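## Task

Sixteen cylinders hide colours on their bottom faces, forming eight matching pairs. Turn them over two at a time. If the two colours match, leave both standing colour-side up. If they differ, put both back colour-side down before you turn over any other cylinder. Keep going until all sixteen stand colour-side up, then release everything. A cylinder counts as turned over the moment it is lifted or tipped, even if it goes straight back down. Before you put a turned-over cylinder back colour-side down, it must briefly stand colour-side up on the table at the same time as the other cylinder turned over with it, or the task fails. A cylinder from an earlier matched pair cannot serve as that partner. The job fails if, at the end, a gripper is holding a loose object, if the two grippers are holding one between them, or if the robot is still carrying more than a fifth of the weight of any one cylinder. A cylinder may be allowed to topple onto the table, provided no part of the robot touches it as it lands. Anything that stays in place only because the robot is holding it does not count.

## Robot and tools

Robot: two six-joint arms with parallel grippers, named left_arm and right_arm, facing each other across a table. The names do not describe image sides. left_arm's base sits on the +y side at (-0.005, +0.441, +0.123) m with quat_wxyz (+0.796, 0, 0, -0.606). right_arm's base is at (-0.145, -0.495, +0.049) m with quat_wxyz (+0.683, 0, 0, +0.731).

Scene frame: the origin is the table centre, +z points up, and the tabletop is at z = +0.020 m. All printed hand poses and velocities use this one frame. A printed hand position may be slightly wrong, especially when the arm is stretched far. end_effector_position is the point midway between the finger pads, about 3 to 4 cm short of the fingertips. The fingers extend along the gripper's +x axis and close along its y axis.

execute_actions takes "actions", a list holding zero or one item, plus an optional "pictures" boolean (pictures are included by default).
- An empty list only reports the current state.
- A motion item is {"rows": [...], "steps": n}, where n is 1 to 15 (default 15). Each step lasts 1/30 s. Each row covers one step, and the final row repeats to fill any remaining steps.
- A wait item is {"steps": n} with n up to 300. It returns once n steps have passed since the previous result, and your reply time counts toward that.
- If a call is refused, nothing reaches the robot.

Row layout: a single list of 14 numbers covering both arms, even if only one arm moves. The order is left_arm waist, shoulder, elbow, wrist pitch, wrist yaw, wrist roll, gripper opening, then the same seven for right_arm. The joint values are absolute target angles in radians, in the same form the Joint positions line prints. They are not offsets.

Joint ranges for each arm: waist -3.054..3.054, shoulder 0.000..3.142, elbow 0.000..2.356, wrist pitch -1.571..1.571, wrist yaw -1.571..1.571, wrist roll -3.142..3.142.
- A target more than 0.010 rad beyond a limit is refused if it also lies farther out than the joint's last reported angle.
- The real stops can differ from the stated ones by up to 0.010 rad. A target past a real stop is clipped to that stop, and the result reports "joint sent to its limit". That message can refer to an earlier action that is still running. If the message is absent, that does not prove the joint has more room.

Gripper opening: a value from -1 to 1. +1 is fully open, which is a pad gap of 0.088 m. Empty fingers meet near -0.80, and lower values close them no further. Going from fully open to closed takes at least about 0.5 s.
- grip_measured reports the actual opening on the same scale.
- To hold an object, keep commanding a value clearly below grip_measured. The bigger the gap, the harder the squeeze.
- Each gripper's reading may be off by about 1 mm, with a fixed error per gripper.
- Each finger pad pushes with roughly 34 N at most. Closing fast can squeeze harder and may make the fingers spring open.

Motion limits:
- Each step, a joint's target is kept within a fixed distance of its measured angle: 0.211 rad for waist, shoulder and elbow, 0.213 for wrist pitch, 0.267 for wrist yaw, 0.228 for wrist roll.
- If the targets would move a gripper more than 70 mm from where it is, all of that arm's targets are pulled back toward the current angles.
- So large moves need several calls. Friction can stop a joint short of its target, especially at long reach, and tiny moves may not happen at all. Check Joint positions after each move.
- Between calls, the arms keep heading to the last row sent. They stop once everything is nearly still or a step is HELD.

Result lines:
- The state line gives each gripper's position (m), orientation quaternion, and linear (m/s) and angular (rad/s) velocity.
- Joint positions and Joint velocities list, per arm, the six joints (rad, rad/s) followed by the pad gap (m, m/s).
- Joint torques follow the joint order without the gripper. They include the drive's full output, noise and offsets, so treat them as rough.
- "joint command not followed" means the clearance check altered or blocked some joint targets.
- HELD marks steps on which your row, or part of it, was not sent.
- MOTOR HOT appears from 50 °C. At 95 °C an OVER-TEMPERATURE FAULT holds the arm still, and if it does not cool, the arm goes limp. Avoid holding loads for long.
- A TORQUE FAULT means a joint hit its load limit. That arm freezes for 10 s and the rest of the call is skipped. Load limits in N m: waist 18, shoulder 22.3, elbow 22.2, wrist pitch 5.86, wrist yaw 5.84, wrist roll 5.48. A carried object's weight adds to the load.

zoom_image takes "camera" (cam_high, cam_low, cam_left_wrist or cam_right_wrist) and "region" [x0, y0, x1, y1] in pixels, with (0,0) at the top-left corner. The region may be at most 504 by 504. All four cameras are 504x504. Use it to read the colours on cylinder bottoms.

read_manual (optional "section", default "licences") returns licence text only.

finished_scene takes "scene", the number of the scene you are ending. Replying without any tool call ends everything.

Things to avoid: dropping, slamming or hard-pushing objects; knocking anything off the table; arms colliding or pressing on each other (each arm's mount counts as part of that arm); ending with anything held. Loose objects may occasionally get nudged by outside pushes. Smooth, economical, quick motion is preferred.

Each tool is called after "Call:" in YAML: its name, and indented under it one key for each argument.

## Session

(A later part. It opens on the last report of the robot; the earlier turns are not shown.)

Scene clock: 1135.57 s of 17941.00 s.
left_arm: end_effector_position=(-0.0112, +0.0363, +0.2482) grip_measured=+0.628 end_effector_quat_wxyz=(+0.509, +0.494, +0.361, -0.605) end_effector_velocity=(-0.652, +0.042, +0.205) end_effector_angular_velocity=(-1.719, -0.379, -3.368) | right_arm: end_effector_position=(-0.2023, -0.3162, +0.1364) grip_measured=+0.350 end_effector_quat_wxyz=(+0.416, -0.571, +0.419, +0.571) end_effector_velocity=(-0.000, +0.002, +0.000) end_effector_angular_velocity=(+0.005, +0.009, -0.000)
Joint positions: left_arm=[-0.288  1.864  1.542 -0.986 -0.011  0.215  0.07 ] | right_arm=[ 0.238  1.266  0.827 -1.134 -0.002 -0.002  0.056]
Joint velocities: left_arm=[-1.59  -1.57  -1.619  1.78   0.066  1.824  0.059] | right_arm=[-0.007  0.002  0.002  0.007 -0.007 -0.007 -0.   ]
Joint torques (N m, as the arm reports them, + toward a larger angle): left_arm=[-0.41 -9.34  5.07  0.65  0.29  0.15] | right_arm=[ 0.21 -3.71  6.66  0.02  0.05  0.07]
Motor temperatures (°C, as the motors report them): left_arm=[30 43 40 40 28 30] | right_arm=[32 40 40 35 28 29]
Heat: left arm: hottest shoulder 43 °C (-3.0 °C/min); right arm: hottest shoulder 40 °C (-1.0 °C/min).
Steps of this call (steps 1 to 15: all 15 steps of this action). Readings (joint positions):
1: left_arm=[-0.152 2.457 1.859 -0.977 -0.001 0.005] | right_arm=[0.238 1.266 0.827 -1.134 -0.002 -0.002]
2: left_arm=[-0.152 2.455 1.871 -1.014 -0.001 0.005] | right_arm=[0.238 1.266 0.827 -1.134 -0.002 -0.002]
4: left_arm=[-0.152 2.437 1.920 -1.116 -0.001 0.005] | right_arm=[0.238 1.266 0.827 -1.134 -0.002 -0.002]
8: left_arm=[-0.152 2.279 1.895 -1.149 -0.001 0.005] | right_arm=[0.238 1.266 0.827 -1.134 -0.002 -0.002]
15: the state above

Call:
execute_actions:
  actions:
    - {"rows":[[-0.43,1.2,0.3,0.96,0,1.571,0.7,0.22,1.245,0.81,-1.136,0,0.3,0.35],[-0.43,1.2,0.3,0.96,0,1.571,0.7,0.22,1.245,0.81,-1.136,0,0.3,0.35],[-0.43,1.2,0.3,0.96,0,1.571,0.7,0.22,1.258,0.775,-1.088,0,0.3,0.35],[-0.43,1.2,0.3,0.96,0,1.571,0.7,0.22,1.258,0.775,-1.088,0,0.3,0.35],[-0.43,1.2,0.3,0.96,0,1.571,0.7,0.22,1.273,0.737,-1.035,0,0.3,0.35],[-0.43,1.2,0.3,0.96,0,1.571,0.7,0.22,1.273,0.737,-1.035,0,0.3,0.35],[-0.43,1.2,0.3,0.96,0,1.571,0.7,0.22,1.29,0.7,-0.98,0,0.3,0.35],[-0.43,1.2,0.3,0.96,0,1.571,0.7,0.22,1.29,0.7,-0.98,0,0.3,0.35],[-0.43,1.2,0.3,0.96,0,1.571,0.7,0.22,1.307,0.663,-0.927,0,0.3,0.35],[-0.43,1.2,0.3,0.96,0,1.571,0.7,0.22,1.307,0.663,-0.927,0,0.3,0.35],[-0.43,1.2,0.3,0.96,0,1.571,0.7,0.22,1.327,0.625,-0.87,0,0.3,0.35]],"steps":15}
  pictures: false

Call:
execute_actions:
  actions:
    - {"rows":[[-0.43,1.2,0.3,0.96,0,1.571,0.7,0.22,1.327,0.625,-0.87,0,0.3,-0.4]],"steps":10}
  pictures: false

Call:
execute_actions:
  actions:
    - {"rows":[[-0.43,1.3,0.34,0.96,0,1.571,0.7,0.22,1.285,0.72,-0.99,0,0.3,-0.4],[-0.43,1.3,0.34,0.96,0,1.571,0.7,0.22,1.285,0.72,-0.99,0,0.3,-0.4],[-0.43,1.3,0.34,0.96,0,1.571,0.7,0.22,1.24,0.83,-1.05,0,0.3,-0.4],[-0.43,1.3,0.34,0.96,0,1.571,0.7,0.22,1.24,0.83,-1.05,0,0.3,-0.4],[-0.43,1.3,0.34,0.96,0,1.571,0.7,0.22,1.24,0.83,-1.05,0,0.3,-0.4],[-0.43,1.3,0.34,0.96,0,1.571,0.7,-0.216,1.15,1.0,0.3,0,0,-0.4]],"steps":15}
  pictures: false

Call:
execute_actions:
  actions:
    - {"rows":[[-0.43,1.3,0.34,0.96,0,1.571,0.7,-0.216,1.2,0.9,0.64,0,0,-0.4],[-0.43,1.3,0.34,0.96,0,1.571,0.7,-0.216,1.2,0.9,0.64,0,0,-0.4],[-0.43,1.3,0.34,0.96,0,1.571,0.7,-0.216,1.2,0.9,0.64,0,0,-0.4],[-0.43,1.3,0.34,0.96,0,1.571,0.7,-0.216,1.27,0.7,0.64,0,0,-0.4]],"steps":13}
  pictures: false

Call:
execute_actions:
  actions:
    - {"rows":[[-0.43,1.42,0.41,1.0,0,1.571,0.7,-0.216,1.39,0.75,0.633,0,0,-0.4]],"steps":11}
  pictures: false

Call:
execute_actions:
  actions:
    - {"rows":[[-0.43,1.51,0.48,1.03,0,1.571,0.7,-0.216,1.39,0.75,0.633,0,0,-0.4],[-0.43,1.51,0.48,1.03,0,1.571,0.7,-0.216,1.39,0.75,0.633,0,0,-0.4],[-0.43,1.57,0.54,1.03,0,1.571,0.7,-0.216,1.39,0.75,0.633,0,0,-0.4],[-0.43,1.57,0.54,1.03,0,1.571,0.7,-0.216,1.39,0.75,0.633,0,0,-0.4],[-0.43,1.63,0.605,1.025,0,1.571,0.7,-0.216,1.39,0.75,0.633,0,0,-0.4],[-0.43,1.63,0.605,1.025,0,1.571,0.7,-0.216,1.39,0.75,0.633,0,0,-0.4],[-0.43,1.695,0.674,1.021,0,1.571,0.7,-0.216,1.39,0.75,0.633,0,0,-0.4],[-0.43,1.695,0.674,1.021,0,1.571,0.7,-0.216,1.39,0.75,0.633,0,0,-0.4],[-0.43,1.76,0.748,1.015,0,1.571,0.7,-0.216,1.39,0.75,0.633,0,0,-0.4]],"steps":14}
  pictures: false

Call:
execute_actions:
  actions:
    - {"rows":[[-0.43,1.76,0.748,1.015,0,1.571,-0.4,-0.216,1.39,0.75,0.633,0,0,-0.4]],"steps":10}
  pictures: false

Call:
execute_actions:
  actions:
    - {"rows":[[-0.43,1.76,0.748,1.015,0,1.571,-0.4,-0.216,1.39,0.75,0.633,0,0,0.7],[-0.43,1.76,0.748,1.015,0,1.571,-0.4,-0.216,1.39,0.75,0.633,0,0,0.7],[-0.43,1.76,0.748,1.015,0,1.571,-0.4,-0.216,1.39,0.75,0.633,0,0,0.7],[-0.43,1.76,0.748,1.015,0,1.571,-0.4,-0.216,1.39,0.75,0.633,0,0,0.7],[-0.43,1.76,0.748,1.015,0,1.571,-0.4,-0.216,1.39,0.75,0.633,0,0,0.7],[-0.43,1.76,0.748,1.015,0,1.571,-0.4,-0.216,1.39,0.75,0.633,0,0,0.7],[-0.43,1.6,0.57,1.03,0,1.571,-0.4,-0.216,1.39,0.75,0.633,0,0,0.7],[-0.43,1.6,0.57,1.03,0,1.571,-0.4,-0.216,1.39,0.75,0.633,0,0,0.7],[-0.43,1.51,0.48,1.03,0,1.571,-0.4,-0.216,1.27,0.63,0.64,0,0,0.7],[-0.43,1.42,0.41,1.0,0,1.571,-0.4,-0.216,1.27,0.63,0.64,0,0,0.7]],"steps":13}
  pictures: false

Call:
execute_actions:
  actions:
    - {"rows":[[-0.5,1.3,0.7,-1.2,0,0,-0.4,-0.75,1.0,0.7,-0.4,0,0,0.5]],"steps":15}
  pictures: false

Call:
execute_actions:
  actions:
    - {"rows":[[-0.5,1.6,1.1,-1.2,0,0,-0.4,-0.75,1.0,0.7,-0.4,0,0,0.5],[-0.5,1.6,1.1,-1.2,0,0,-0.4,-0.75,1.0,0.7,-0.4,0,0,0.5],[-0.5,1.6,1.1,-1.2,0,0,-0.4,-0.75,1.0,0.7,-0.4,0,0,0.5],[-0.5,1.6,1.1,-1.2,0,0,-0.4,-0.75,1.0,0.7,-0.4,0,0,0.5],[-0.5,1.6,1.1,-1.2,0,0,-0.4,-0.75,1.0,0.7,-0.4,0,0,0.5],[-0.5,1.75,1.35,-1.2,0,0,-0.4,-0.75,1.0,0.7,-0.4,0,0,0.5],[-0.5,1.75,1.35,-1.2,0,0,-0.4,-0.75,1.0,0.7,-0.4,0,0,0.5],[-0.5,1.75,1.35,-1.2,0,0,-0.4,-0.75,1.0,0.7,-0.4,0,0,0.5],[-0.5,1.75,1.35,-1.2,0,0,-0.4,-0.75,1.0,0.7,-0.4,0,0,0.5],[-0.5,1.95,1.6,-1.2,0,0,-0.4,-0.75,1.0,0.7,-0.4,0,0,0.5],[-0.5,1.95,1.6,-1.2,0,0,-0.4,-0.75,1.0,0.7,-0.4,0,0,0.5],[-0.5,1.95,1.6,-1.2,0,0,-0.4,-0.75,1.0,0.7,-0.4,0,0,0.5],[-0.5,1.95,1.6,-1.2,0,0,-0.4,-0.75,1.0,0.7,-0.4,0,0,0.5],[-0.5,2.15,1.85,-1.2,0,0,-0.4,-0.75,1.0,0.7,-0.4,0,0,0.5]],"steps":15}
  pictures: false

Call:
execute_actions:
  actions:
    - {"rows":[[-0.5,2.15,1.85,-1.2,0,0,-0.4,-0.75,1.0,0.7,-0.4,0,0,0.5],[-0.5,2.15,1.85,-1.2,0,0,-0.4,-0.75,1.0,0.7,-0.4,0,0,0.5],[-0.5,2.3,2.02,-1.22,0,0,-0.4,-0.75,1.0,0.7,-0.4,0,0,0.5],[-0.5,2.3,2.02,-1.22,0,0,-0.4,-0.75,1.0,0.7,-0.4,0,0,0.5],[-0.5,2.3,2.02,-1.22,0,0,-0.4,-0.75,1.0,0.7,-0.4,0,0,0.5],[-0.5,2.373,2.006,-1.204,0,0,-0.4,-0.75,1.0,0.7,-0.4,0,0,0.5]],"steps":11}
  pictures: false

Call:
execute_actions:
  actions:
    - {"rows":[[-0.5,2.384,1.973,-1.16,0,0,-0.4,-0.75,1.0,0.7,-0.4,0,0,0.5],[-0.5,2.396,1.94,-1.115,0,0,-0.4,-0.75,1.0,0.7,-0.4,0,0,0.5],[-0.5,2.409,1.909,-1.071,0,0,-0.4,-0.75,1.0,0.7,-0.4,0,0,0.5],[-0.5,2.422,1.89,-1.04,0,0,-0.4,-0.75,1.0,0.7,-0.4,0,0,0.5],[-0.5,2.434,1.875,-1.012,0,0,-0.4,-0.75,1.0,0.7,-0.4,0,0,0.5],[-0.5,2.444,1.864,-0.991,0,0,-0.4,-0.75,1.0,0.7,-0.4,0,0,0.5],[-0.5,2.45,1.858,-0.979,0,0,-0.4,-0.75,1.0,0.7,-0.4,0,0,0.5],[-0.5,2.455,1.853,-0.969,0,0,-0.4,-0.75,1.0,0.7,-0.4,0,0,0.5],[-0.5,2.459,1.849,-0.961,0,0,-0.4,-0.75,1.0,0.7,-0.4,0,0,0.5],[-0.5,2.463,1.846,-0.954,0,0,-0.4,-0.75,1.0,0.7,-0.4,0,0,0.5],[-0.5,2.467,1.843,-0.947,0,0,-0.4,-0.75,1.0,0.7,-0.4,0,0,0.5]],"steps":15}
  pictures: false

Call:
execute_actions:
  actions:
    - {"rows":[[-0.5,2.461,1.847,-0.956,0,0,0.3,-0.75,1.0,0.7,-0.4,0,0,0.5]],"steps":9}

Scene clock: 1182.60 s of 17941.00 s.
left_arm: end_effector_position=(-0.0607, +0.1037, +0.3299) grip_measured=+0.700 end_effector_quat_wxyz=(+0.473, +0.441, -0.551, -0.528) end_effector_velocity=(+0.004, -0.000, -0.005) end_effector_angular_velocity=(+0.023, +0.005, +0.024) | right_arm: end_effector_position=(-0.1979, -0.3211, +0.0817) grip_measured=+0.350 end_effector_quat_wxyz=(+0.500, -0.499, +0.502, +0.499) end_effector_velocity=(+0.006, -0.015, -0.043) end_effector_angular_velocity=(-0.033, -0.018, -0.024)
Joint positions: left_arm=[-0.43   1.201  0.298  0.959  0.005  1.567  0.073] | right_arm=[ 0.223  1.319  0.636 -0.888 -0.002  0.296  0.056]
Joint velocities: left_arm=[ 0.002 -0.002 -0.002 -0.022 -0.022 -0.007 -0.   ] | right_arm=[-0.002  0.056 -0.149  0.168  0.007  0.022 -0.   ]
Joint torques (N m, as the arm reports them, + toward a larger angle): left_arm=[ 0.   -3.3   7.    2.06 -0.12  0.07] | right_arm=[-0.27 -3.51  5.79  0.39  0.03  0.11]
Motor temperatures (°C, as the motors report them): left_arm=[30 41 40 42 28 30] | right_arm=[32 38 40 34 28 29]
Heat: left arm: hottest wrist pitch 42 °C (-1.0 °C/min); right arm: hottest elbow 40 °C (+0.0 °C/min).
Steps of this call (steps 1 to 60: the robot went on to your last target; steps 61 to 130: nothing new was sent; then 42.20 s passed at rest; steps 131 to 145: all 15 steps of this action). Readings (joint positions):
131: left_arm=[-0.430 1.114 0.387 0.973 0.005 1.566] | right_arm=[0.237 1.265 0.827 -1.134 -0.002 0.049]
132: left_arm=[-0.430 1.130 0.372 0.980 0.005 1.566] | right_arm=[0.233 1.262 0.826 -1.134 -0.002 0.124]
134: left_arm=[-0.430 1.170 0.334 0.954 0.005 1.566] | right_arm=[0.226 1.259 0.809 -1.111 -0.002 0.221]
138: left_arm=[-0.430 1.202 0.298 0.954 0.005 1.567] | right_arm=[0.223 1.268 0.742 -1.024 -0.002 0.282]
145: the state above

Scene clock: 1182.93 s of 17941.00 s.
left_arm: end_effector_position=(-0.0607, +0.1037, +0.3299) grip_measured=+0.700 end_effector_quat_wxyz=(+0.473, +0.441, -0.551, -0.528) end_effector_velocity=(+0.003, +0.001, -0.000) end_effector_angular_velocity=(+0.004, +0.008, +0.019) | right_arm: end_effector_position=(-0.1982, -0.3191, +0.0807) grip_measured=+0.000 end_effector_quat_wxyz=(+0.503, -0.495, +0.500, +0.501) end_effector_velocity=(-0.001, -0.003, -0.001) end_effector_angular_velocity=(-0.014, +0.003, +0.010)
Joint positions: left_arm=[-0.43   1.201  0.298  0.959  0.005  1.567  0.073] | right_arm=[ 0.222  1.32   0.632 -0.873 -0.001  0.297  0.039]
Joint velocities: left_arm=[-0.002 -0.007 -0.002 -0.007 -0.022 -0.007 -0.   ] | right_arm=[ 0.002  0.002 -0.002 -0.007 -0.007 -0.007 -0.   ]
Joint torques (N m, as the arm reports them, + toward a larger angle): left_arm=[-0.01 -3.29  6.98  2.08 -0.12  0.07] | right_arm=[-0.27 -3.16  5.13  0.3   0.01  0.1 ]
Motor temperatures (°C, as the motors report them): left_arm=[30 41 40 42 28 30] | right_arm=[32 38 40 34 28 29]
Heat: left arm: hottest wrist pitch 42 °C (-1.0 °C/min); right arm: hottest elbow 40 °C (+0.0 °C/min).
Steps of this call (steps 1 to 10: all 10 steps of this action). Readings (joint positions):
1: left_arm=[-0.430 1.201 0.298 0.959 0.005 1.567] | right_arm=[0.223 1.320 0.632 -0.883 -0.002 0.296]
2: left_arm=[-0.430 1.201 0.298 0.959 0.005 1.567] | right_arm=[0.223 1.320 0.632 -0.879 -0.002 0.297]
4: left_arm=[-0.430 1.201 0.298 0.959 0.005 1.567] | right_arm=[0.222 1.320 0.632 -0.874 -0.001 0.297]
8: left_arm=[-0.430 1.201 0.298 0.959 0.005 1.567] | right_arm=[0.222 1.320 0.632 -0.873 -0.001 0.297]
10: the state above

Scene clock: 1183.43 s of 17941.00 s.
left_arm: end_effector_position=(-0.0629, +0.0899, +0.3130) grip_measured=+0.700 end_effector_quat_wxyz=(+0.457, +0.457, -0.537, -0.542) end_effector_velocity=(+0.003, +0.000, -0.002) end_effector_angular_velocity=(+0.008, +0.006, +0.020) | right_arm: end_effector_position=(-0.1155, -0.1676, +0.2584) grip_measured=+0.000 end_effector_quat_wxyz=(+0.691, -0.236, +0.278, +0.624) end_effector_velocity=(+0.348, +0.286, +0.442) end_effector_angular_velocity=(+2.305, -0.510, -0.760)
Joint positions: left_arm=[-0.43   1.294  0.332  0.958  0.005  1.567  0.073] | right_arm=[-0.159  1.169  0.973 -0.551  0.     0.028  0.039]
Joint velocities: left_arm=[-0.002 -0.002 -0.002 -0.007 -0.022 -0.007 -0.   ] | right_arm=[-0.945 -0.11   0.203  2.029  0.066 -0.344  0.   ]
Joint torques (N m, as the arm reports them, + toward a larger angle): left_arm=[-0.02 -3.11  7.63  2.17 -0.12  0.06] | right_arm=[ 0.86 -5.9   8.81  1.27 -0.13 -0.07]
Motor temperatures (°C, as the motors report them): left_arm=[30 41 40 42 28 30] | right_arm=[32 38 40 34 28 29]
Heat: left arm: hottest wrist pitch 42 °C (-1.0 °C/min); right arm: hottest elbow 40 °C (+0.0 °C/min).
Steps of this call (steps 1 to 15: all 15 steps of this action). Readings (joint positions):
1: left_arm=[-0.430 1.215 0.303 0.963 0.005 1.567] | right_arm=[0.222 1.319 0.644 -0.897 -0.001 0.297]
2: left_arm=[-0.430 1.237 0.314 0.965 0.005 1.567] | right_arm=[0.222 1.316 0.661 -0.937 -0.001 0.297]
4: left_arm=[-0.430 1.275 0.327 0.959 0.005 1.567] | right_arm=[0.222 1.291 0.727 -1.004 -0.001 0.297]
8: left_arm=[-0.430 1.294 0.329 0.958 0.005 1.567] | right_arm=[0.139 1.229 0.852 -0.913 -0.008 0.191]
15: the state above

Scene clock: 1183.87 s of 17941.00 s.
left_arm: end_effector_position=(-0.0629, +0.0899, +0.3127) grip_measured=+0.700 end_effector_quat_wxyz=(+0.457, +0.458, -0.537, -0.542) end_effector_velocity=(+0.000, +0.001, -0.002) end_effector_angular_velocity=(+0.008, +0.006, +0.005) | right_arm: end_effector_position=(-0.0889, -0.1101, +0.2499) grip_measured=+0.000 end_effector_quat_wxyz=(+0.748, -0.101, +0.119, +0.645) end_effector_velocity=(+0.023, +0.146, +0.488) end_effector_angular_velocity=(+2.208, -0.341, +0.006)
Joint positions: left_arm=[-0.43   1.295  0.332  0.958  0.005  1.567  0.073] | right_arm=[-0.213  1.285  0.686  0.286  0.002  0.003  0.039]
Joint velocities: left_arm=[-0.002 -0.002 -0.002 -0.007 -0.007 -0.007 -0.   ] | right_arm=[-0.007 -0.051  0.066  2.117 -0.007 -0.022 -0.   ]
Joint torques (N m, as the arm reports them, + toward a larger angle): left_arm=[-0.01 -3.06  7.63  2.16 -0.11  0.05] | right_arm=[-0.12 -6.8   8.73  1.52 -0.12 -0.06]
Motor temperatures (°C, as the motors report them): left_arm=[30 41 40 42 28 30] | right_arm=[32 38 40 34 28 29]
Heat: left arm: hottest wrist pitch 42 °C (-1.0 °C/min); right arm: hottest elbow 40 °C (+0.0 °C/min).
Steps of this call (steps 1 to 13: all 13 steps of this action). Readings (joint positions):
1: left_arm=[-0.430 1.294 0.332 0.958 0.005 1.567] | right_arm=[-0.184 1.169 0.969 -0.476 0.003 0.020]
2: left_arm=[-0.430 1.294 0.332 0.958 0.005 1.567] | right_arm=[-0.199 1.169 0.961 -0.406 0.003 0.014]
4: left_arm=[-0.430 1.295 0.332 0.958 0.005 1.567] | right_arm=[-0.210 1.183 0.918 -0.270 0.003 0.009]
8: left_arm=[-0.430 1.295 0.332 0.958 0.005 1.567] | right_arm=[-0.212 1.250 0.747 -0.033 0.002 0.004]
13: the state above

Scene clock: 1184.23 s of 17941.00 s.
left_arm: end_effector_position=(-0.0665, +0.0681, +0.3083) grip_measured=+0.700 end_effector_quat_wxyz=(+0.454, +0.460, -0.535, -0.544) end_effector_velocity=(+0.004, -0.003, +0.006) end_effector_angular_velocity=(-0.018, -0.005, +0.034) | right_arm: end_effector_position=(-0.0842, -0.0788, +0.3114) grip_measured=+0.000 end_effector_quat_wxyz=(+0.757, -0.003, +0.006, +0.653) end_effector_velocity=(-0.002, +0.003, +0.010) end_effector_angular_velocity=(+0.059, -0.016, +0.020)
Joint positions: left_arm=[-0.43   1.413  0.401  0.997  0.005  1.567  0.073] | right_arm=[-0.213  1.38   0.743  0.624  0.002  0.003  0.039]
Joint velocities: left_arm=[-0.002  0.002  0.012  0.007 -0.037  0.007 -0.   ] | right_arm=[-0.002  0.017 -0.002  0.081 -0.022 -0.007 -0.   ]
Joint torques (N m, as the arm reports them, + toward a larger angle): left_arm=[ 0.   -3.55  7.35  2.16 -0.11  0.06] | right_arm=[-0.19 -5.2   8.09  1.74 -0.1  -0.05]
Motor temperatures (°C, as the motors report them): left_arm=[30 41 40 42 28 30] | right_arm=[32 38 40 34 28 29]
Heat: left arm: hottest wrist pitch 42 °C (-1.0 °C/min); right arm: hottest elbow 40 °C (+0.0 °C/min).
Steps of this call (steps 1 to 11: all 11 steps of this action). Readings (joint positions):
1: left_arm=[-0.430 1.315 0.342 0.970 0.005 1.567] | right_arm=[-0.213 1.296 0.697 0.353 0.002 0.003]
2: left_arm=[-0.430 1.347 0.362 0.982 0.005 1.567] | right_arm=[-0.213 1.316 0.715 0.424 0.002 0.003]
4: left_arm=[-0.430 1.392 0.391 0.988 0.005 1.567] | right_arm=[-0.213 1.354 0.739 0.538 0.002 0.003]
8: left_arm=[-0.430 1.412 0.399 0.996 0.005 1.567] | right_arm=[-0.213 1.375 0.743 0.610 0.002 0.003]
11: the state above

Scene clock: 1184.70 s of 17941.00 s.
left_arm: end_effector_position=(-0.0804, -0.0179, +0.3103) grip_measured=+0.700 end_effector_quat_wxyz=(+0.458, +0.456, -0.539, -0.540) end_effector_velocity=(-0.004, -0.026, -0.021) end_effector_angular_velocity=(+0.057, -0.002, +0.005) | right_arm: end_effector_position=(-0.0842, -0.0787, +0.3123) grip_measured=+0.000 end_effector_quat_wxyz=(+0.757, -0.002, +0.004, +0.653) end_effector_velocity=(-0.000, +0.000, -0.007) end_effector_angular_velocity=(-0.030, -0.018, +0.005)
Joint positions: left_arm=[-0.43   1.747  0.731  1.016  0.005  1.567  0.073] | right_arm=[-0.213  1.381  0.743  0.629  0.002  0.003  0.039]
Joint velocities: left_arm=[-0.002  0.115  0.095 -0.037 -0.007 -0.007 -0.   ] | right_arm=[-0.002  0.002 -0.002 -0.022 -0.007 -0.022 -0.   ]
Joint torques (N m, as the arm reports them, + toward a larger angle): left_arm=[-0.02 -6.    7.4   1.98 -0.12  0.06] | right_arm=[-0.24 -5.    8.06  1.68 -0.09 -0.07]
Motor temperatures (°C, as the motors report them): left_arm=[30 41 40 42 28 30] | right_arm=[32 38 40 35 28 29]
Heat: left arm: hottest wrist pitch 42 °C (+0.0 °C/min); right arm: hottest elbow 40 °C (+0.0 °C/min).
Steps of this call (steps 1 to 14: all 14 steps of this action). Readings (joint positions):
1: left_arm=[-0.430 1.430 0.413 1.006 0.005 1.567] | right_arm=[-0.213 1.381 0.743 0.625 0.002 0.003]
2: left_arm=[-0.430 1.453 0.432 1.015 0.005 1.567] | right_arm=[-0.213 1.381 0.743 0.627 0.002 0.003]
4: left_arm=[-0.430 1.512 0.486 1.021 0.005 1.567] | right_arm=[-0.213 1.381 0.743 0.628 0.002 0.003]
8: left_arm=[-0.430 1.633 0.609 1.023 0.005 1.567] | right_arm=[-0.213 1.381 0.743 0.629 0.002 0.003]
14: the state above

Scene clock: 1185.03 s of 17941.00 s.
left_arm: end_effector_position=(-0.0807, -0.0198, +0.3101) grip_measured=+0.031 end_effector_quat_wxyz=(+0.458, +0.456, -0.539, -0.541) end_effector_velocity=(+0.000, +0.001, -0.001) end_effector_angular_velocity=(+0.006, -0.008, +0.005) | right_arm: end_effector_position=(-0.0842, -0.0787, +0.3131) grip_measured=+0.000 end_effector_quat_wxyz=(+0.757, -0.001, +0.003, +0.653) end_effector_velocity=(+0.002, -0.001, -0.005) end_effector_angular_velocity=(-0.023, -0.004, +0.000)
Joint positions: left_arm=[-0.43   1.753  0.739  1.014  0.005  1.567  0.041] | right_arm=[-0.213  1.381  0.743  0.633  0.002  0.003  0.039]
Joint velocities: left_arm=[-0.002 -0.002 -0.002 -0.007 -0.007  0.007  0.   ] | right_arm=[-0.007 -0.002 -0.002 -0.022 -0.007 -0.007 -0.   ]
Joint torques (N m, as the arm reports them, + toward a larger angle): left_arm=[ 0.01 -5.75  7.49  2.09 -0.12  0.06] | right_arm=[-0.22 -5.09  8.07  1.45 -0.09 -0.07]
Motor temperatures (°C, as the motors report them): left_arm=[30 41 40 42 28 30] | right_arm=[32 38 40 35 28 29]
Heat: left arm: hottest wrist pitch 42 °C (+0.0 °C/min); right arm: hottest elbow 40 °C (+0.0 °C/min).
Steps of this call (steps 1 to 10: all 10 steps of this action). Readings (joint positions):
1: left_arm=[-0.430 1.749 0.734 1.016 0.005 1.567] | right_arm=[-0.213 1.381 0.743 0.629 0.002 0.003]
2: left_arm=[-0.430 1.751 0.736 1.016 0.005 1.567] | right_arm=[-0.213 1.381 0.743 0.629 0.002 0.003]
4: left_arm=[-0.430 1.752 0.738 1.016 0.005 1.567] | right_arm=[-0.213 1.381 0.743 0.630 0.002 0.003]
8: left_arm=[-0.430 1.753 0.739 1.014 0.005 1.567] | right_arm=[-0.213 1.381 0.743 0.633 0.002 0.003]
10: the state above

Scene clock: 1185.47 s of 17941.00 s.
left_arm: end_effector_position=(-0.0682, +0.0566, +0.3093) grip_measured=+0.031 end_effector_quat_wxyz=(+0.455, +0.460, -0.536, -0.543) end_effector_velocity=(+0.021, +0.131, +0.045) end_effector_angular_velocity=(-0.129, +0.043, +0.005) | right_arm: end_effector_position=(-0.0876, -0.1017, +0.3066) grip_measured=+0.695 end_effector_quat_wxyz=(+0.757, -0.000, +0.003, +0.653) end_effector_velocity=(-0.010, -0.051, -0.007) end_effector_angular_velocity=(+0.006, -0.008, +0.020)
Joint positions: left_arm=[-0.43   1.462  0.443  1.007  0.004  1.567  0.041] | right_arm=[-0.213  1.292  0.65   0.637  0.001  0.003  0.073]
Joint velocities: left_arm=[-0.002 -0.632 -0.447 -0.051 -0.007 -0.022 -0.   ] | right_arm=[-0.002 -0.217 -0.188 -0.022 -0.022 -0.007  0.001]
Joint torques (N m, as the arm reports them, + toward a larger angle): left_arm=[ 0.   -4.13  6.36  1.84 -0.08  0.05] | right_arm=[-0.24 -5.98  6.83  1.58 -0.09 -0.04]
Motor temperatures (°C, as the motors report them): left_arm=[30 41 40 42 28 30] | right_arm=[32 38 40 35 28 29]
Heat: left arm: hottest wrist pitch 42 °C (+0.0 °C/min); right arm: hottest elbow 40 °C (+0.0 °C/min).
Steps of this call (steps 1 to 13: all 13 steps of this action). Readings (joint positions):
1: left_arm=[-0.430 1.753 0.739 1.014 0.005 1.567] | right_arm=[-0.213 1.381 0.743 0.633 0.002 0.003]
2: left_arm=[-0.430 1.753 0.739 1.014 0.005 1.567] | right_arm=[-0.213 1.381 0.743 0.633 0.002 0.003]
4: left_arm=[-0.430 1.753 0.739 1.014 0.005 1.567] | right_arm=[-0.213 1.381 0.743 0.633 0.002 0.003]
8: left_arm=[-0.430 1.696 0.668 1.016 0.004 1.567] | right_arm=[-0.213 1.381 0.743 0.633 0.001 0.003]
13: the state above

Scene clock: 1185.97 s of 17941.00 s.
left_arm: end_effector_position=(-0.0900, +0.0757, +0.2830) grip_measured=+0.031 end_effector_quat_wxyz=(+0.515, +0.371, -0.067, -0.770) end_effector_velocity=(+0.050, +0.213, -0.377) end_effector_angular_velocity=(+2.350, +1.331, +1.066) | right_arm: end_effector_position=(+0.0523, -0.2497, +0.2458) grip_measured=+0.501 end_effector_quat_wxyz=(+0.868, -0.118, +0.246, +0.414) end_effector_velocity=(-0.131, -0.167, -0.342) end_effector_angular_velocity=(-1.433, +1.167, +0.008)
Joint positions: left_arm=[-0.498  1.301  0.701  0.074 -0.001  0.595  0.041] | right_arm=[-0.744  1.002  0.704 -0.255  0.003  0.001  0.064]
Joint velocities: left_arm=[-0.002 -0.002 -0.007 -1.985 -0.007 -2.117  0.001] | right_arm=[-0.027 -0.002  0.002 -1.853 -0.037 -0.007 -0.   ]
Joint torques (N m, as the arm reports them, + toward a larger angle): left_arm=[-0.22 -4.55  7.3   1.95  0.08 -0.27] | right_arm=[-0.23 -3.78  7.18  1.14 -0.16 -0.02]
Motor temperatures (°C, as the motors report them): left_arm=[30 41 40 42 28 30] | right_arm=[32 38 40 35 28 29]
Heat: left arm: hottest wrist pitch 42 °C (+0.0 °C/min); right arm: hottest elbow 40 °C (+0.0 °C/min).
Steps of this call (steps 1 to 15: all 15 steps of this action). Readings (joint positions):
1: left_arm=[-0.434 1.436 0.457 0.963 0.001 1.535] | right_arm=[-0.229 1.267 0.652 0.596 -0.013 0.002]
2: left_arm=[-0.446 1.416 0.490 0.895 0.000 1.484] | right_arm=[-0.270 1.233 0.654 0.536 -0.014 0.002]
4: left_arm=[-0.473 1.375 0.583 0.784 0.000 1.361] | right_arm=[-0.370 1.150 0.662 0.441 -0.005 0.002]
8: left_arm=[-0.497 1.296 0.696 0.550 -0.001 1.084] | right_arm=[-0.617 1.020 0.700 0.204 -0.001 0.002]
15: the state above

Scene clock: 1186.47 s of 17941.00 s.
left_arm: end_effector_position=(-0.1028, +0.0214, +0.2159) grip_measured=+0.029 end_effector_quat_wxyz=(+0.489, +0.484, +0.379, -0.619) end_effector_velocity=(-0.027, -0.125, -0.154) end_effector_angular_velocity=(+1.267, -0.300, +0.067) | right_arm: end_effector_position=(+0.0411, -0.2650, +0.2186) grip_measured=+0.500 end_effector_quat_wxyz=(+0.848, -0.148, +0.310, +0.403) end_effector_velocity=(-0.003, -0.003, -0.004) end_effector_angular_velocity=(-0.025, +0.004, +0.017)
Joint positions: left_arm=[-0.498  1.992  1.592 -0.923 -0.001  0.01   0.04 ] | right_arm=[-0.747  1.002  0.7   -0.398  0.003  0.001  0.064]
Joint velocities: left_arm=[-0.002  1.614  1.976 -1.663 -0.022 -0.066 -0.003] | right_arm=[-0.002 -0.002 -0.002 -0.022 -0.007 -0.022 -0.   ]
Joint torques (N m, as the arm reports them, + toward a larger angle): left_arm=[-0.22 -4.89  6.9   0.81  0.05 -0.25] | right_arm=[-0.29 -3.63  7.64  1.17 -0.1  -0.03]
Motor temperatures (°C, as the motors report them): left_arm=[30 41 40 42 28 30] | right_arm=[32 38 40 35 28 29]
Heat: left arm: hottest wrist pitch 42 °C (+0.0 °C/min); right arm: hottest elbow 40 °C (+0.0 °C/min).
Steps of this call (steps 1 to 15: all 15 steps of this action). Readings (joint positions):
1: left_arm=[-0.498 1.334 0.734 -0.012 -0.001 0.525] | right_arm=[-0.745 1.002 0.704 -0.307 0.003 0.001]
2: left_arm=[-0.498 1.391 0.792 -0.073 -0.001 0.455] | right_arm=[-0.746 1.002 0.702 -0.340 0.003 0.001]
4: left_arm=[-0.498 1.515 0.924 -0.196 -0.001 0.316] | right_arm=[-0.746 1.002 0.700 -0.373 0.003 0.001]
8: left_arm=[-0.498 1.683 1.159 -0.459 -0.001 0.083] | right_arm=[-0.747 1.002 0.700 -0.394 0.003 0.001]
15: the state above

Scene clock: 1186.83 s of 17941.00 s.
left_arm: end_effector_position=(-0.1087, -0.0040, +0.1596) grip_measured=+0.029 end_effector_quat_wxyz=(+0.437, +0.557, +0.440, -0.553) end_effector_velocity=(+0.003, +0.022, -0.105) end_effector_angular_velocity=(+0.272, -0.071, -0.015) | right_arm: end_effector_position=(+0.0410, -0.2650, +0.2185) grip_measured=+0.500 end_effector_quat_wxyz=(+0.848, -0.148, +0.310, +0.403) end_effector_velocity=(-0.005, -0.002, -0.006) end_effector_angular_velocity=(-0.023, +0.030, +0.019)
Joint positions: left_arm=[-0.498  2.363  1.986 -1.2   -0.001  0.005  0.04 ] | right_arm=[-0.747  1.002  0.7   -0.399  0.003  0.001  0.064]
Joint velocities: left_arm=[-0.007  0.256  0.027 -0.051 -0.007  0.007 -0.   ] | right_arm=[-0.002  0.002  0.002 -0.037 -0.022 -0.007 -0.   ]
Joint torques (N m, as the arm reports them, + toward a larger angle): left_arm=[ -0.19 -10.78   8.56   0.35   0.05  -0.23] | right_arm=[-0.25 -3.6   7.61  1.12 -0.13 -0.04]
Motor temperatures (°C, as the motors report them): left_arm=[30 41 40 42 28 30] | right_arm=[32 38 40 35 28 29]
Heat: left arm: hottest wrist pitch 42 °C (+0.0 °C/min); right arm: hottest elbow 40 °C (+0.0 °C/min).
Steps of this call (steps 1 to 11: all 11 steps of this action). Readings (joint positions):
1: left_arm=[-0.498 2.041 1.658 -0.979 -0.001 0.008] | right_arm=[-0.747 1.002 0.700 -0.398 0.003 0.001]
2: left_arm=[-0.498 2.085 1.716 -1.041 -0.001 0.007] | right_arm=[-0.747 1.002 0.700 -0.399 0.003 0.001]
4: left_arm=[-0.498 2.187 1.837 -1.154 -0.001 0.006] | right_arm=[-0.747 1.002 0.700 -0.399 0.003 0.001]
8: left_arm=[-0.498 2.322 1.975 -1.187 -0.001 0.006] | right_arm=[-0.747 1.002 0.700 -0.399 0.003 0.001]
11: the state above

Scene clock: 1187.33 s of 17941.00 s.
left_arm: end_effector_position=(-0.1113, -0.0095, +0.0839) grip_measured=+0.021 end_effector_quat_wxyz=(+0.439, +0.551, +0.438, -0.559) end_effector_velocity=(-0.000, -0.002, +0.003) end_effector_angular_velocity=(-0.014, -0.004, -0.010) | right_arm: end_effector_position=(+0.0410, -0.2650, +0.2185) grip_measured=+0.500 end_effector_quat_wxyz=(+0.848, -0.148, +0.310, +0.403) end_effector_velocity=(-0.003, +0.000, -0.000) end_effector_angular_velocity=(-0.004, -0.000, +0.029)
Joint positions: left_arm=[-0.499  2.46   1.85  -0.951  0.006  0.005  0.04 ] | right_arm=[-0.747  1.002  0.7   -0.399  0.003  0.001  0.064]
Joint velocities: left_arm=[-0.002 -0.007 -0.002  0.007 -0.007  0.007 -0.   ] | right_arm=[-0.002 -0.007 -0.002 -0.007 -0.022 -0.022 -0.   ]
Joint torques (N m, as the arm reports them, + toward a larger angle): left_arm=[-0.11 -9.49  5.13  0.46 -0.17 -0.22] | right_arm=[-0.19 -3.58  7.57  1.14 -0.13 -0.04]
Motor temperatures (°C, as the motors report them): left_arm=[30 41 40 42 28 30] | right_arm=[32 38 40 35 28 29]
Heat: left arm: hottest wrist pitch 42 °C (+0.0 °C/min); right arm: hottest elbow 40 °C (+0.0 °C/min).
Steps of this call (steps 1 to 15: all 15 steps of this action). Readings (joint positions):
1: left_arm=[-0.498 2.370 1.983 -1.195 -0.001 0.005] | right_arm=[-0.747 1.002 0.700 -0.399 0.003 0.001]
2: left_arm=[-0.498 2.375 1.975 -1.173 -0.001 0.005] | right_arm=[-0.747 1.002 0.700 -0.399 0.003 0.001]
4: left_arm=[-0.498 2.381 1.944 -1.106 -0.001 0.005] | right_arm=[-0.747 1.002 0.700 -0.399 0.003 0.001]
8: left_arm=[-0.498 2.422 1.884 -1.009 -0.001 0.005] | right_arm=[-0.747 1.002 0.700 -0.399 0.003 0.001]
15: the state above

Scene clock: 1187.63 s of 17941.00 s.
left_arm: end_effector_position=(-0.1110, -0.0085, +0.0840) grip_measured=+0.284 end_effector_quat_wxyz=(+0.438, +0.552, +0.438, -0.558) end_effector_velocity=(-0.001, +0.004, -0.001) end_effector_angular_velocity=(+0.014, +0.004, +0.005) | right_arm: end_effector_position=(+0.0410, -0.2650, +0.2185) grip_measured=+0.500 end_effector_quat_wxyz=(+0.848, -0.148, +0.310, +0.403) end_effector_velocity=(+0.000, -0.005, -0.004) end_effector_angular_velocity=(-0.031, -0.003, +0.001)
Joint positions: left_arm=[-0.499  2.459  1.849 -0.955  0.006  0.005  0.053] | right_arm=[-0.747  1.002  0.7   -0.399  0.003  0.001  0.064]
Joint velocities: left_arm=[-0.002 -0.002 -0.007 -0.007  0.007 -0.007  0.004] | right_arm=[-0.007 -0.002 -0.002 -0.022  0.007 -0.022 -0.   ]
Joint torques (N m, as the arm reports them, + toward a larger angle): left_arm=[ -0.13 -10.01   5.62   0.4   -0.14  -0.24] | right_arm=[-0.25 -3.65  7.58  1.16 -0.13 -0.03]
Motor temperatures (°C, as the motors report them): left_arm=[30 42 40 41 28 30] | right_arm=[32 38 40 35 28 29]
Heat: left arm: hottest shoulder 42 °C (+0.0 °C/min); right arm: hottest elbow 40 °C (+0.0 °C/min).
Steps of this call (steps 1 to 9: all 9 steps of this action). Readings (joint positions):
1: left_arm=[-0.499 2.460 1.850 -0.951 0.006 0.005] | right_arm=[-0.747 1.002 0.700 -0.399 0.003 0.001]
2: left_arm=[-0.499 2.460 1.850 -0.951 0.006 0.005] | right_arm=[-0.747 1.002 0.700 -0.399 0.003 0.001]
4: left_arm=[-0.499 2.460 1.850 -0.952 0.006 0.005] | right_arm=[-0.747 1.002 0.700 -0.399 0.003 0.001]
8: left_arm=[-0.499 2.459 1.849 -0.955 0.006 0.005] | right_arm=[-0.747 1.002 0.700 -0.399 0.003 0.001]
9: the state above

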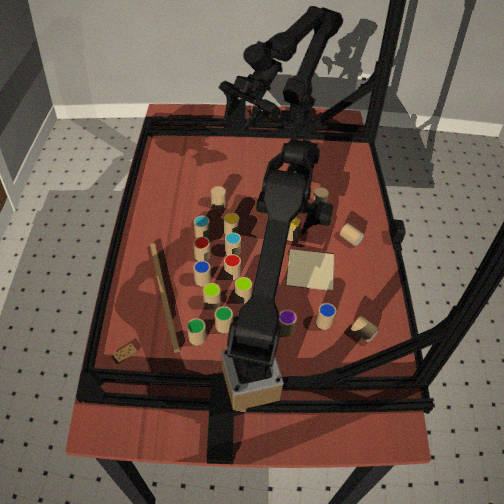

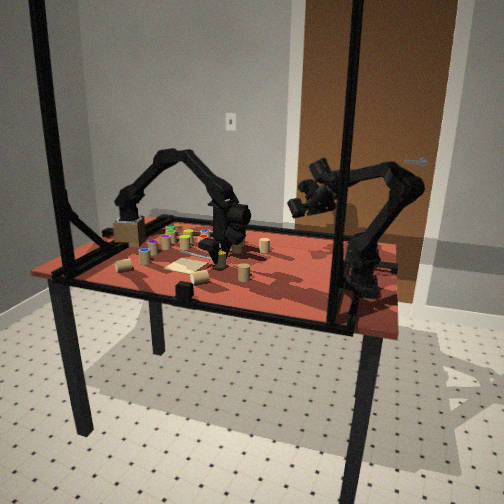

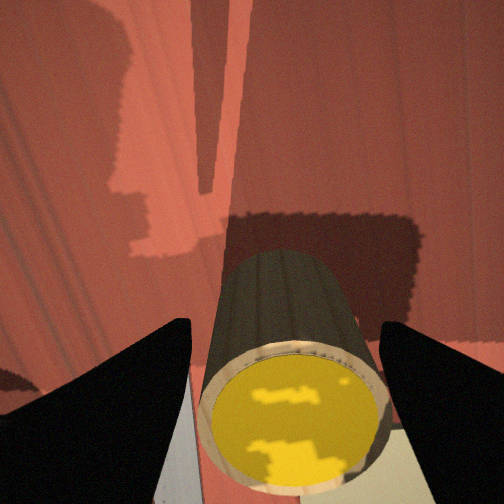

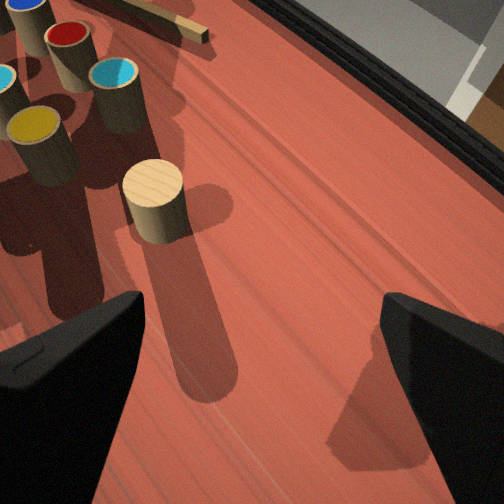

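Call:
execute_actions:
  actions: []

Scene clock: 1204.77 s of 17941.00 s.
left_arm: end_effector_position=(-0.1110, -0.0085, +0.0838) grip_measured=+0.300 end_effector_quat_wxyz=(+0.438, +0.552, +0.439, -0.558) end_effector_velocity=(-0.002, +0.002, +0.000) end_effector_angular_velocity=(+0.009, +0.006, +0.005) | right_arm: end_effector_position=(+0.0410, -0.2650, +0.2185) grip_measured=+0.500 end_effector_quat_wxyz=(+0.848, -0.148, +0.310, +0.403) end_effector_velocity=(-0.001, -0.001, -0.002) end_effector_angular_velocity=(-0.006, +0.004, +0.008)
Joint positions: left_arm=[-0.499  2.46   1.849 -0.955  0.006  0.005  0.054] | right_arm=[-0.747  1.002  0.7   -0.399  0.003  0.001  0.064]
Joint velocities: left_arm=[-0.002 -0.002 -0.002 -0.007  0.007 -0.007 -0.   ] | right_arm=[-0.002 -0.002 -0.002 -0.007 -0.007 -0.007 -0.   ]
Joint torques (N m, as the arm reports them, + toward a larger angle): left_arm=[ -0.14 -10.02   5.63   0.39  -0.14  -0.22] | right_arm=[-0.27 -3.56  7.56  1.14 -0.12 -0.01]
Motor temperatures (°C, as the motors report them): left_arm=[30 50 39 38 28 30] | right_arm=[32 37 41 36 28 29]
Heat: left arm: hottest shoulder 50 °C (+7.0 °C/min); right arm: hottest elbow 41 °C (+1.0 °C/min). Fold the left arm in close to its base before you think long.
MOTOR HOT: a motor of the left arm reached 50 °C. Now the hottest motor of the left arm, joint 2 (shoulder), reports 50 °C. The temperature limit of the motors' drives, at which the controller stops that arm, is 95 °C. To cool a motor, set the load down, stop pushing, or move to a pose that needs little force.
Steps of this call (steps 1 to 15: the robot went on to your last target; steps 16 to 90: nothing new was sent; then 14.13 s passed at rest). Readings (joint positions):
1: left_arm=[-0.499 2.460 1.849 -0.955 0.006 0.005] | right_arm=[-0.747 1.002 0.700 -0.399 0.003 0.001]
2: left_arm=[-0.499 2.460 1.849 -0.955 0.006 0.005] | right_arm=[-0.747 1.002 0.700 -0.399 0.003 0.001]
4: left_arm=[-0.499 2.460 1.849 -0.955 0.006 0.005] | right_arm=[-0.747 1.002 0.700 -0.399 0.003 0.001]
8: left_arm=[-0.499 2.460 1.849 -0.955 0.006 0.005] | right_arm=[-0.747 1.002 0.700 -0.399 0.003 0.001]
90: the state above
All arms were judged still, so your last target was given up. Only a new action makes them travel on or press farther. Fingers that are still opening or closing keep moving.

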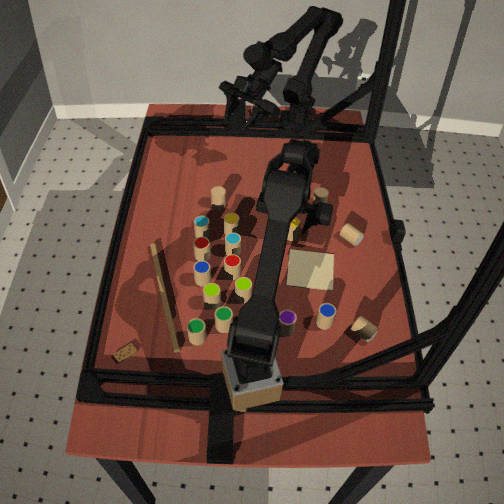

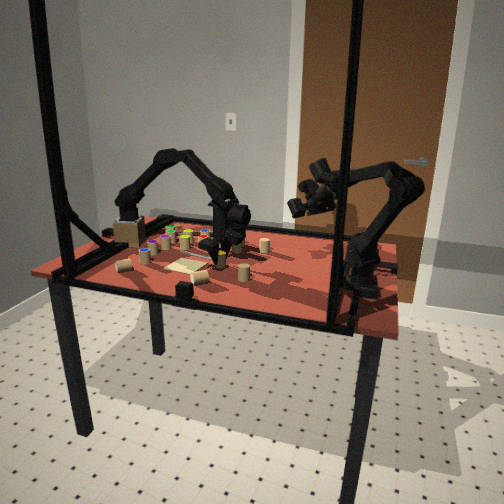

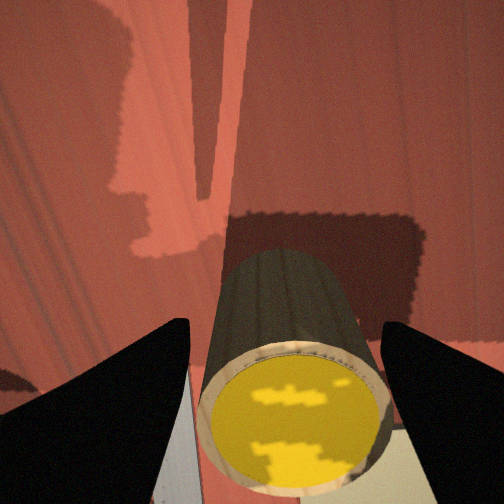

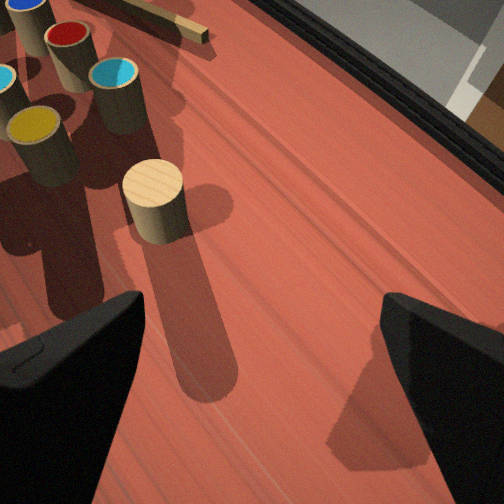

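Call:
execute_actions:
  actions:
    - {"rows":[[-0.5,2.41,1.91,-1.07,0,0,0.3,-0.75,1.0,0.7,-0.4,0,0,0.5],[-0.5,2.41,1.91,-1.07,0,0,0.3,-0.75,1.0,0.7,-0.4,0,0,0.5],[-0.5,2.36,2.0,-1.2,0,0,0.3,-0.75,1.0,0.7,-0.4,0,0,0.5],[-0.5,2.36,2.0,-1.2,0,0,0.3,-0.75,1.0,0.7,-0.4,0,0,0.5],[-0.5,2.2,1.95,-1.2,0,0,0.3,-0.5,1.1,0.9,-1.0,0,0,0.5],[-0.5,2.2,1.95,-1.2,0,0,0.3,-0.5,1.1,0.9,-1.0,0,0,0.5],[-0.5,2.2,1.95,-1.2,0,0,0.3,-0.5,1.1,0.9,-1.0,0,0,0.5],[-0.5,1.95,1.65,-1.2,0,0,0.3,-0.2,1.15,0.9,-1.27,0,0,0.5],[-0.5,1.95,1.65,-1.2,0,0,0.3,-0.2,1.15,0.9,-1.27,0,0,0.5],[-0.5,1.95,1.65,-1.2,0,0,0.3,-0.2,1.15,0.9,-1.27,0,0,0.5],[-0.5,1.95,1.65,-1.2,0,0,0.3,0.046,1.15,0.9,-1.27,0,0,0.5],[-0.5,1.6,1.2,-1.0,0,0,0.3,0.046,1.15,0.9,-1.27,0,0,0.5]],"steps":15}
  pictures: false

Call:
execute_actions:
  actions:
    - {"rows":[[-0.43,1.1,0.4,0.3,0,1.571,0.7,0.046,1.3,1.1,-1.27,0,0,0.45]],"steps":12}
  pictures: false

Call:
execute_actions:
  actions:
    - {"rows":[[-0.43,1.1,0.4,0.96,0,1.571,0.7,0.046,1.6,1.4,-1.27,0,0,0.45],[-0.43,1.1,0.4,0.96,0,1.571,0.7,0.046,1.6,1.4,-1.27,0,0,0.45],[-0.43,1.1,0.4,0.96,0,1.571,0.7,0.046,1.6,1.4,-1.27,0,0,0.45],[-0.43,1.1,0.4,0.96,0,1.571,0.7,0.046,1.6,1.4,-1.27,0,0,0.45],[-0.43,1.1,0.4,0.96,0,1.571,0.7,0.046,1.8,1.55,-1.27,0,0,0.45],[-0.43,1.1,0.4,0.96,0,1.571,0.7,0.046,1.8,1.55,-1.27,0,0,0.45],[-0.43,1.1,0.4,0.96,0,1.571,0.7,0.046,1.8,1.55,-1.27,0,0,0.45],[-0.43,1.1,0.4,0.96,0,1.571,0.7,0.046,1.95,1.7,-1.27,0,0,0.45],[-0.43,1.1,0.4,0.96,0,1.571,0.7,0.046,1.95,1.7,-1.27,0,0,0.45],[-0.43,1.1,0.4,0.96,0,1.571,0.7,0.046,2.06,1.715,-1.225,0,0,0.45]],"steps":15}
  pictures: false

Call:
execute_actions:
  actions:
    - {"steps":8}

Scene clock: 1216.93 s of 17941.00 s.
left_arm: end_effector_position=(-0.0932, +0.0681, +0.2478) grip_measured=+0.300 end_effector_quat_wxyz=(+0.480, +0.493, +0.391, -0.611) end_effector_velocity=(+0.094, +0.405, +0.166) end_effector_angular_velocity=(-0.338, +0.088, +0.008) | right_arm: end_effector_position=(-0.1424, -0.2851, +0.1768) grip_measured=+0.500 end_effector_quat_wxyz=(+0.555, -0.440, +0.447, +0.546) end_effector_velocity=(-0.396, -0.416, -0.097) end_effector_angular_velocity=(-1.994, +0.064, +1.844)
Joint positions: left_arm=[-0.499  1.824  1.5   -1.038  0.006  0.005  0.054] | right_arm=[-0.083  1.147  0.894 -1.103 -0.001  0.001  0.064]
Joint velocities: left_arm=[ 0.002 -1.927 -1.834  0.256  0.007 -0.007 -0.   ] | right_arm=[ 1.829  0.017 -0.007 -1.971 -0.037 -0.007 -0.   ]
Joint torques (N m, as the arm reports them, + toward a larger angle): left_arm=[-0.13 -7.98  4.69  0.77 -0.14 -0.21] | right_arm=[-0.57 -3.25  7.24  0.13  0.01 -0.01]
Motor temperatures (°C, as the motors report them): left_arm=[30 54 39 37 28 30] | right_arm=[32 37 41 37 28 29]
Heat: left arm: hottest shoulder 54 °C (+12.2 °C/min); right arm: hottest elbow 41 °C (+1.0 °C/min). Fold the left arm in close to its base before you think long.
MOTOR HOT: still on. Now the hottest motor of the left arm, joint 2 (shoulder), reports 54 °C; a drive's own limit is 95 °C.
Steps of this call (steps 1 to 90: nothing new was sent; then 8.67 s passed at rest; steps 91 to 105: all 15 steps of this action). Readings (joint positions):
91: left_arm=[-0.499 2.457 1.859 -0.977 0.006 0.005] | right_arm=[-0.747 1.002 0.700 -0.399 0.003 0.001]
92: left_arm=[-0.499 2.455 1.870 -1.015 0.006 0.005] | right_arm=[-0.747 1.002 0.700 -0.399 0.003 0.001]
94: left_arm=[-0.499 2.438 1.919 -1.115 0.006 0.005] | right_arm=[-0.747 1.002 0.700 -0.399 0.003 0.001]
98: left_arm=[-0.499 2.281 1.898 -1.151 0.006 0.005] | right_arm=[-0.542 1.087 0.855 -0.648 0.001 0.001]
105: the state above

Scene clock: 1217.33 s of 17941.00 s.
left_arm: end_effector_position=(-0.0586, +0.1114, +0.3057) grip_measured=+0.697 end_effector_quat_wxyz=(+0.473, +0.459, -0.112, -0.744) end_effector_velocity=(+0.005, +0.055, -0.164) end_effector_angular_velocity=(-1.282, -1.530, -1.226) | right_arm: end_effector_position=(-0.1704, -0.2754, +0.1989) grip_measured=+0.451 end_effector_quat_wxyz=(+0.495, -0.498, +0.448, +0.554) end_effector_velocity=(-0.002, -0.000, -0.004) end_effector_angular_velocity=(-0.027, +0.004, +0.010)
Joint positions: left_arm=[-0.428  1.121  0.75  -0.244  0.002  0.828  0.073] | right_arm=[ 0.043  1.29   1.089 -1.267 -0.003  0.001  0.061]
Joint velocities: left_arm=[-0.007 -0.618 -1.717  2.117  0.007  2.103  0.002] | right_arm=[ 0.002  0.022  0.002 -0.007 -0.007 -0.007 -0.   ]
Joint torques (N m, as the arm reports them, + toward a larger angle): left_arm=[-0.1  -1.11  3.87  1.26 -0.03  0.14] | right_arm=[ 0.26 -3.49  7.57  0.16  0.05 -0.02]
Motor temperatures (°C, as the motors report them): left_arm=[30 54 39 37 28 30] | right_arm=[32 37 41 37 28 29]
Heat: left arm: hottest shoulder 54 °C (+12.1 °C/min); right arm: hottest elbow 41 °C (+1.0 °C/min). Fold the left arm in close to its base before you think long.
MOTOR HOT: still on. Now the hottest motor of the left arm, joint 2 (shoulder), reports 54 °C; a drive's own limit is 95 °C.
Steps of this call (steps 1 to 12: all 12 steps of this action). Readings (joint positions):
1: left_arm=[-0.494 1.757 1.434 -0.999 0.006 0.057] | right_arm=[-0.031 1.170 0.922 -1.184 -0.005 0.001]
2: left_arm=[-0.480 1.692 1.366 -0.924 0.005 0.129] | right_arm=[0.001 1.207 0.966 -1.223 -0.005 0.001]
4: left_arm=[-0.446 1.568 1.243 -0.787 0.004 0.267] | right_arm=[0.029 1.267 1.047 -1.221 -0.004 0.001]
8: left_arm=[-0.428 1.310 0.990 -0.522 0.002 0.547] | right_arm=[0.041 1.285 1.087 -1.262 -0.003 0.001]
12: the state above

Scene clock: 1217.83 s of 17941.00 s.
left_arm: end_effector_position=(-0.0604, +0.0999, +0.3541) grip_measured=+0.700 end_effector_quat_wxyz=(+0.467, +0.448, -0.539, -0.538) end_effector_velocity=(+0.002, +0.010, +0.433) end_effector_angular_velocity=(-1.980, +0.191, +0.008) | right_arm: end_effector_position=(-0.1893, -0.1071, +0.1454) grip_measured=+0.450 end_effector_quat_wxyz=(+0.472, -0.525, +0.472, +0.528) end_effector_velocity=(+0.000, -0.007, -0.239) end_effector_angular_velocity=(-0.650, -0.051, +0.015)
Joint positions: left_arm=[-0.428  1.106  0.399  0.729  0.002  1.555  0.073] | right_arm=[ 0.043  2.037  1.699 -1.229 -0.003  0.001  0.061]
Joint velocities: left_arm=[-0.002 -0.002 -0.002  1.985 -0.007  0.125  0.   ] | right_arm=[-0.007  0.642 -0.002 -0.007 -0.022 -0.022 -0.   ]
Joint torques (N m, as the arm reports them, + toward a larger angle): left_arm=[-0.16 -3.8   7.48  2.2  -0.04  0.07] | right_arm=[  0.23 -12.66   7.75   0.08   0.05  -0.03]
Motor temperatures (°C, as the motors report them): left_arm=[30 54 39 37 28 30] | right_arm=[32 37 41 37 28 29]
Heat: left arm: hottest shoulder 54 °C (+12.0 °C/min); right arm: hottest elbow 41 °C (+1.0 °C/min). Fold the left arm in close to its base before you think long.
MOTOR HOT: still on. Now the hottest motor of the left arm, joint 2 (shoulder), reports 54 °C; a drive's own limit is 95 °C.
Steps of this call (steps 1 to 15: all 15 steps of this action). Readings (joint positions):
1: left_arm=[-0.428 1.108 0.692 -0.174 0.002 0.899] | right_arm=[0.043 1.322 1.119 -1.293 -0.003 0.001]
2: left_arm=[-0.428 1.104 0.632 -0.109 0.002 0.968] | right_arm=[0.043 1.374 1.177 -1.296 -0.003 0.001]
4: left_arm=[-0.428 1.104 0.511 0.014 0.002 1.108] | right_arm=[0.043 1.493 1.305 -1.255 -0.003 0.001]
8: left_arm=[-0.428 1.111 0.402 0.258 0.002 1.390] | right_arm=[0.043 1.720 1.524 -1.271 -0.003 0.001]
15: the state above

Scene clock: 1218.10 s of 17941.00 s.
left_arm: end_effector_position=(-0.0593, +0.1071, +0.4036) grip_measured=+0.700 end_effector_quat_wxyz=(+0.522, +0.387, -0.590, -0.479) end_effector_velocity=(+0.002, +0.008, +0.033) end_effector_angular_velocity=(-0.146, +0.032, +0.003) | right_arm: end_effector_position=(-0.1897, -0.1044, +0.1373) grip_measured=+0.450 end_effector_quat_wxyz=(+0.468, -0.529, +0.475, +0.524) end_effector_velocity=(-0.000, -0.001, +0.002) end_effector_angular_velocity=(-0.003, +0.007, -0.010)
Joint positions: left_arm=[-0.428  1.1    0.4    0.947  0.002  1.565  0.073] | right_arm=[ 0.044  2.065  1.708 -1.225 -0.002  0.001  0.061]
Joint velocities: left_arm=[-0.002 -0.007  0.002  0.139 -0.007 -0.007 -0.   ] | right_arm=[-0.002 -0.002  0.002 -0.007 -0.007  0.007 -0.   ]
Joint torques (N m, as the arm reports them, + toward a larger angle): left_arm=[-0.14 -2.92  7.21  2.13 -0.05  0.08] | right_arm=[  0.18 -10.82   6.82   0.07   0.06  -0.02]
Motor temperatures (°C, as the motors report them): left_arm=[30 54 39 37 28 30] | right_arm=[32 37 41 37 28 29]
Heat: left arm: hottest shoulder 54 °C (+12.2 °C/min); right arm: hottest elbow 41 °C (+1.0 °C/min). Fold the left arm in close to its base before you think long.
MOTOR HOT: still on. Now the hottest motor of the left arm, joint 2 (shoulder), reports 54 °C; a drive's own limit is 95 °C.
Steps of this call (steps 1 to 8: the robot went on to your last target). Readings (joint positions):
1: left_arm=[-0.428 1.106 0.399 0.795 0.002 1.559] | right_arm=[0.043 2.054 1.699 -1.229 -0.002 0.001]
2: left_arm=[-0.428 1.105 0.399 0.852 0.002 1.561] | right_arm=[0.044 2.062 1.699 -1.229 -0.002 0.001]
4: left_arm=[-0.428 1.100 0.400 0.915 0.002 1.563] | right_arm=[0.044 2.065 1.700 -1.228 -0.002 0.001]
8: the state above

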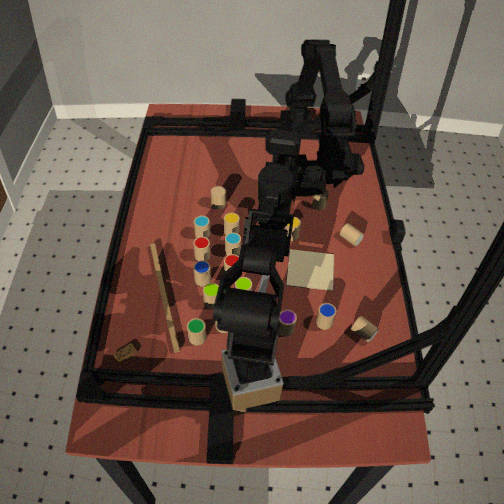

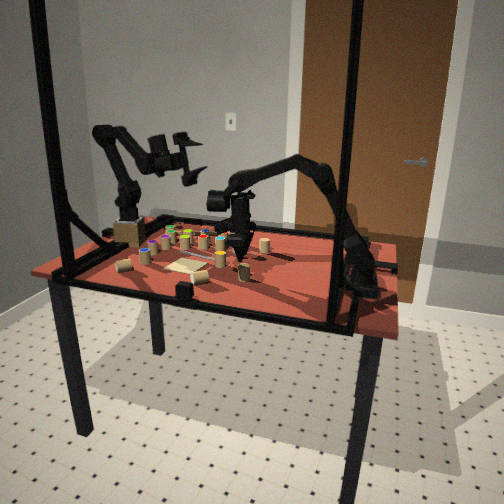

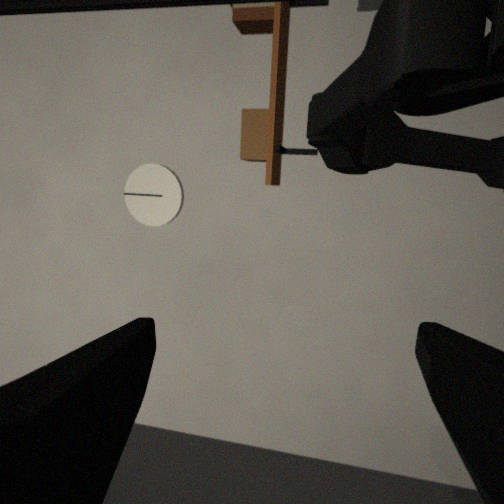

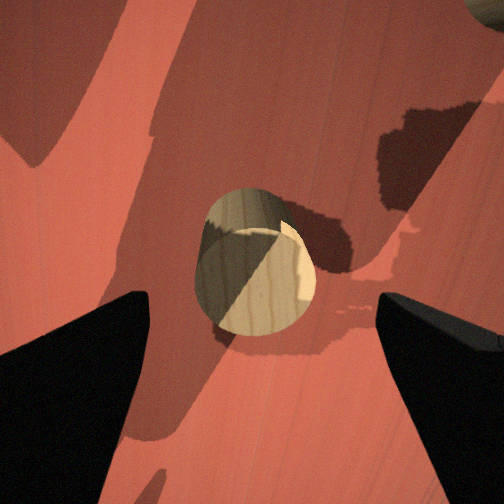

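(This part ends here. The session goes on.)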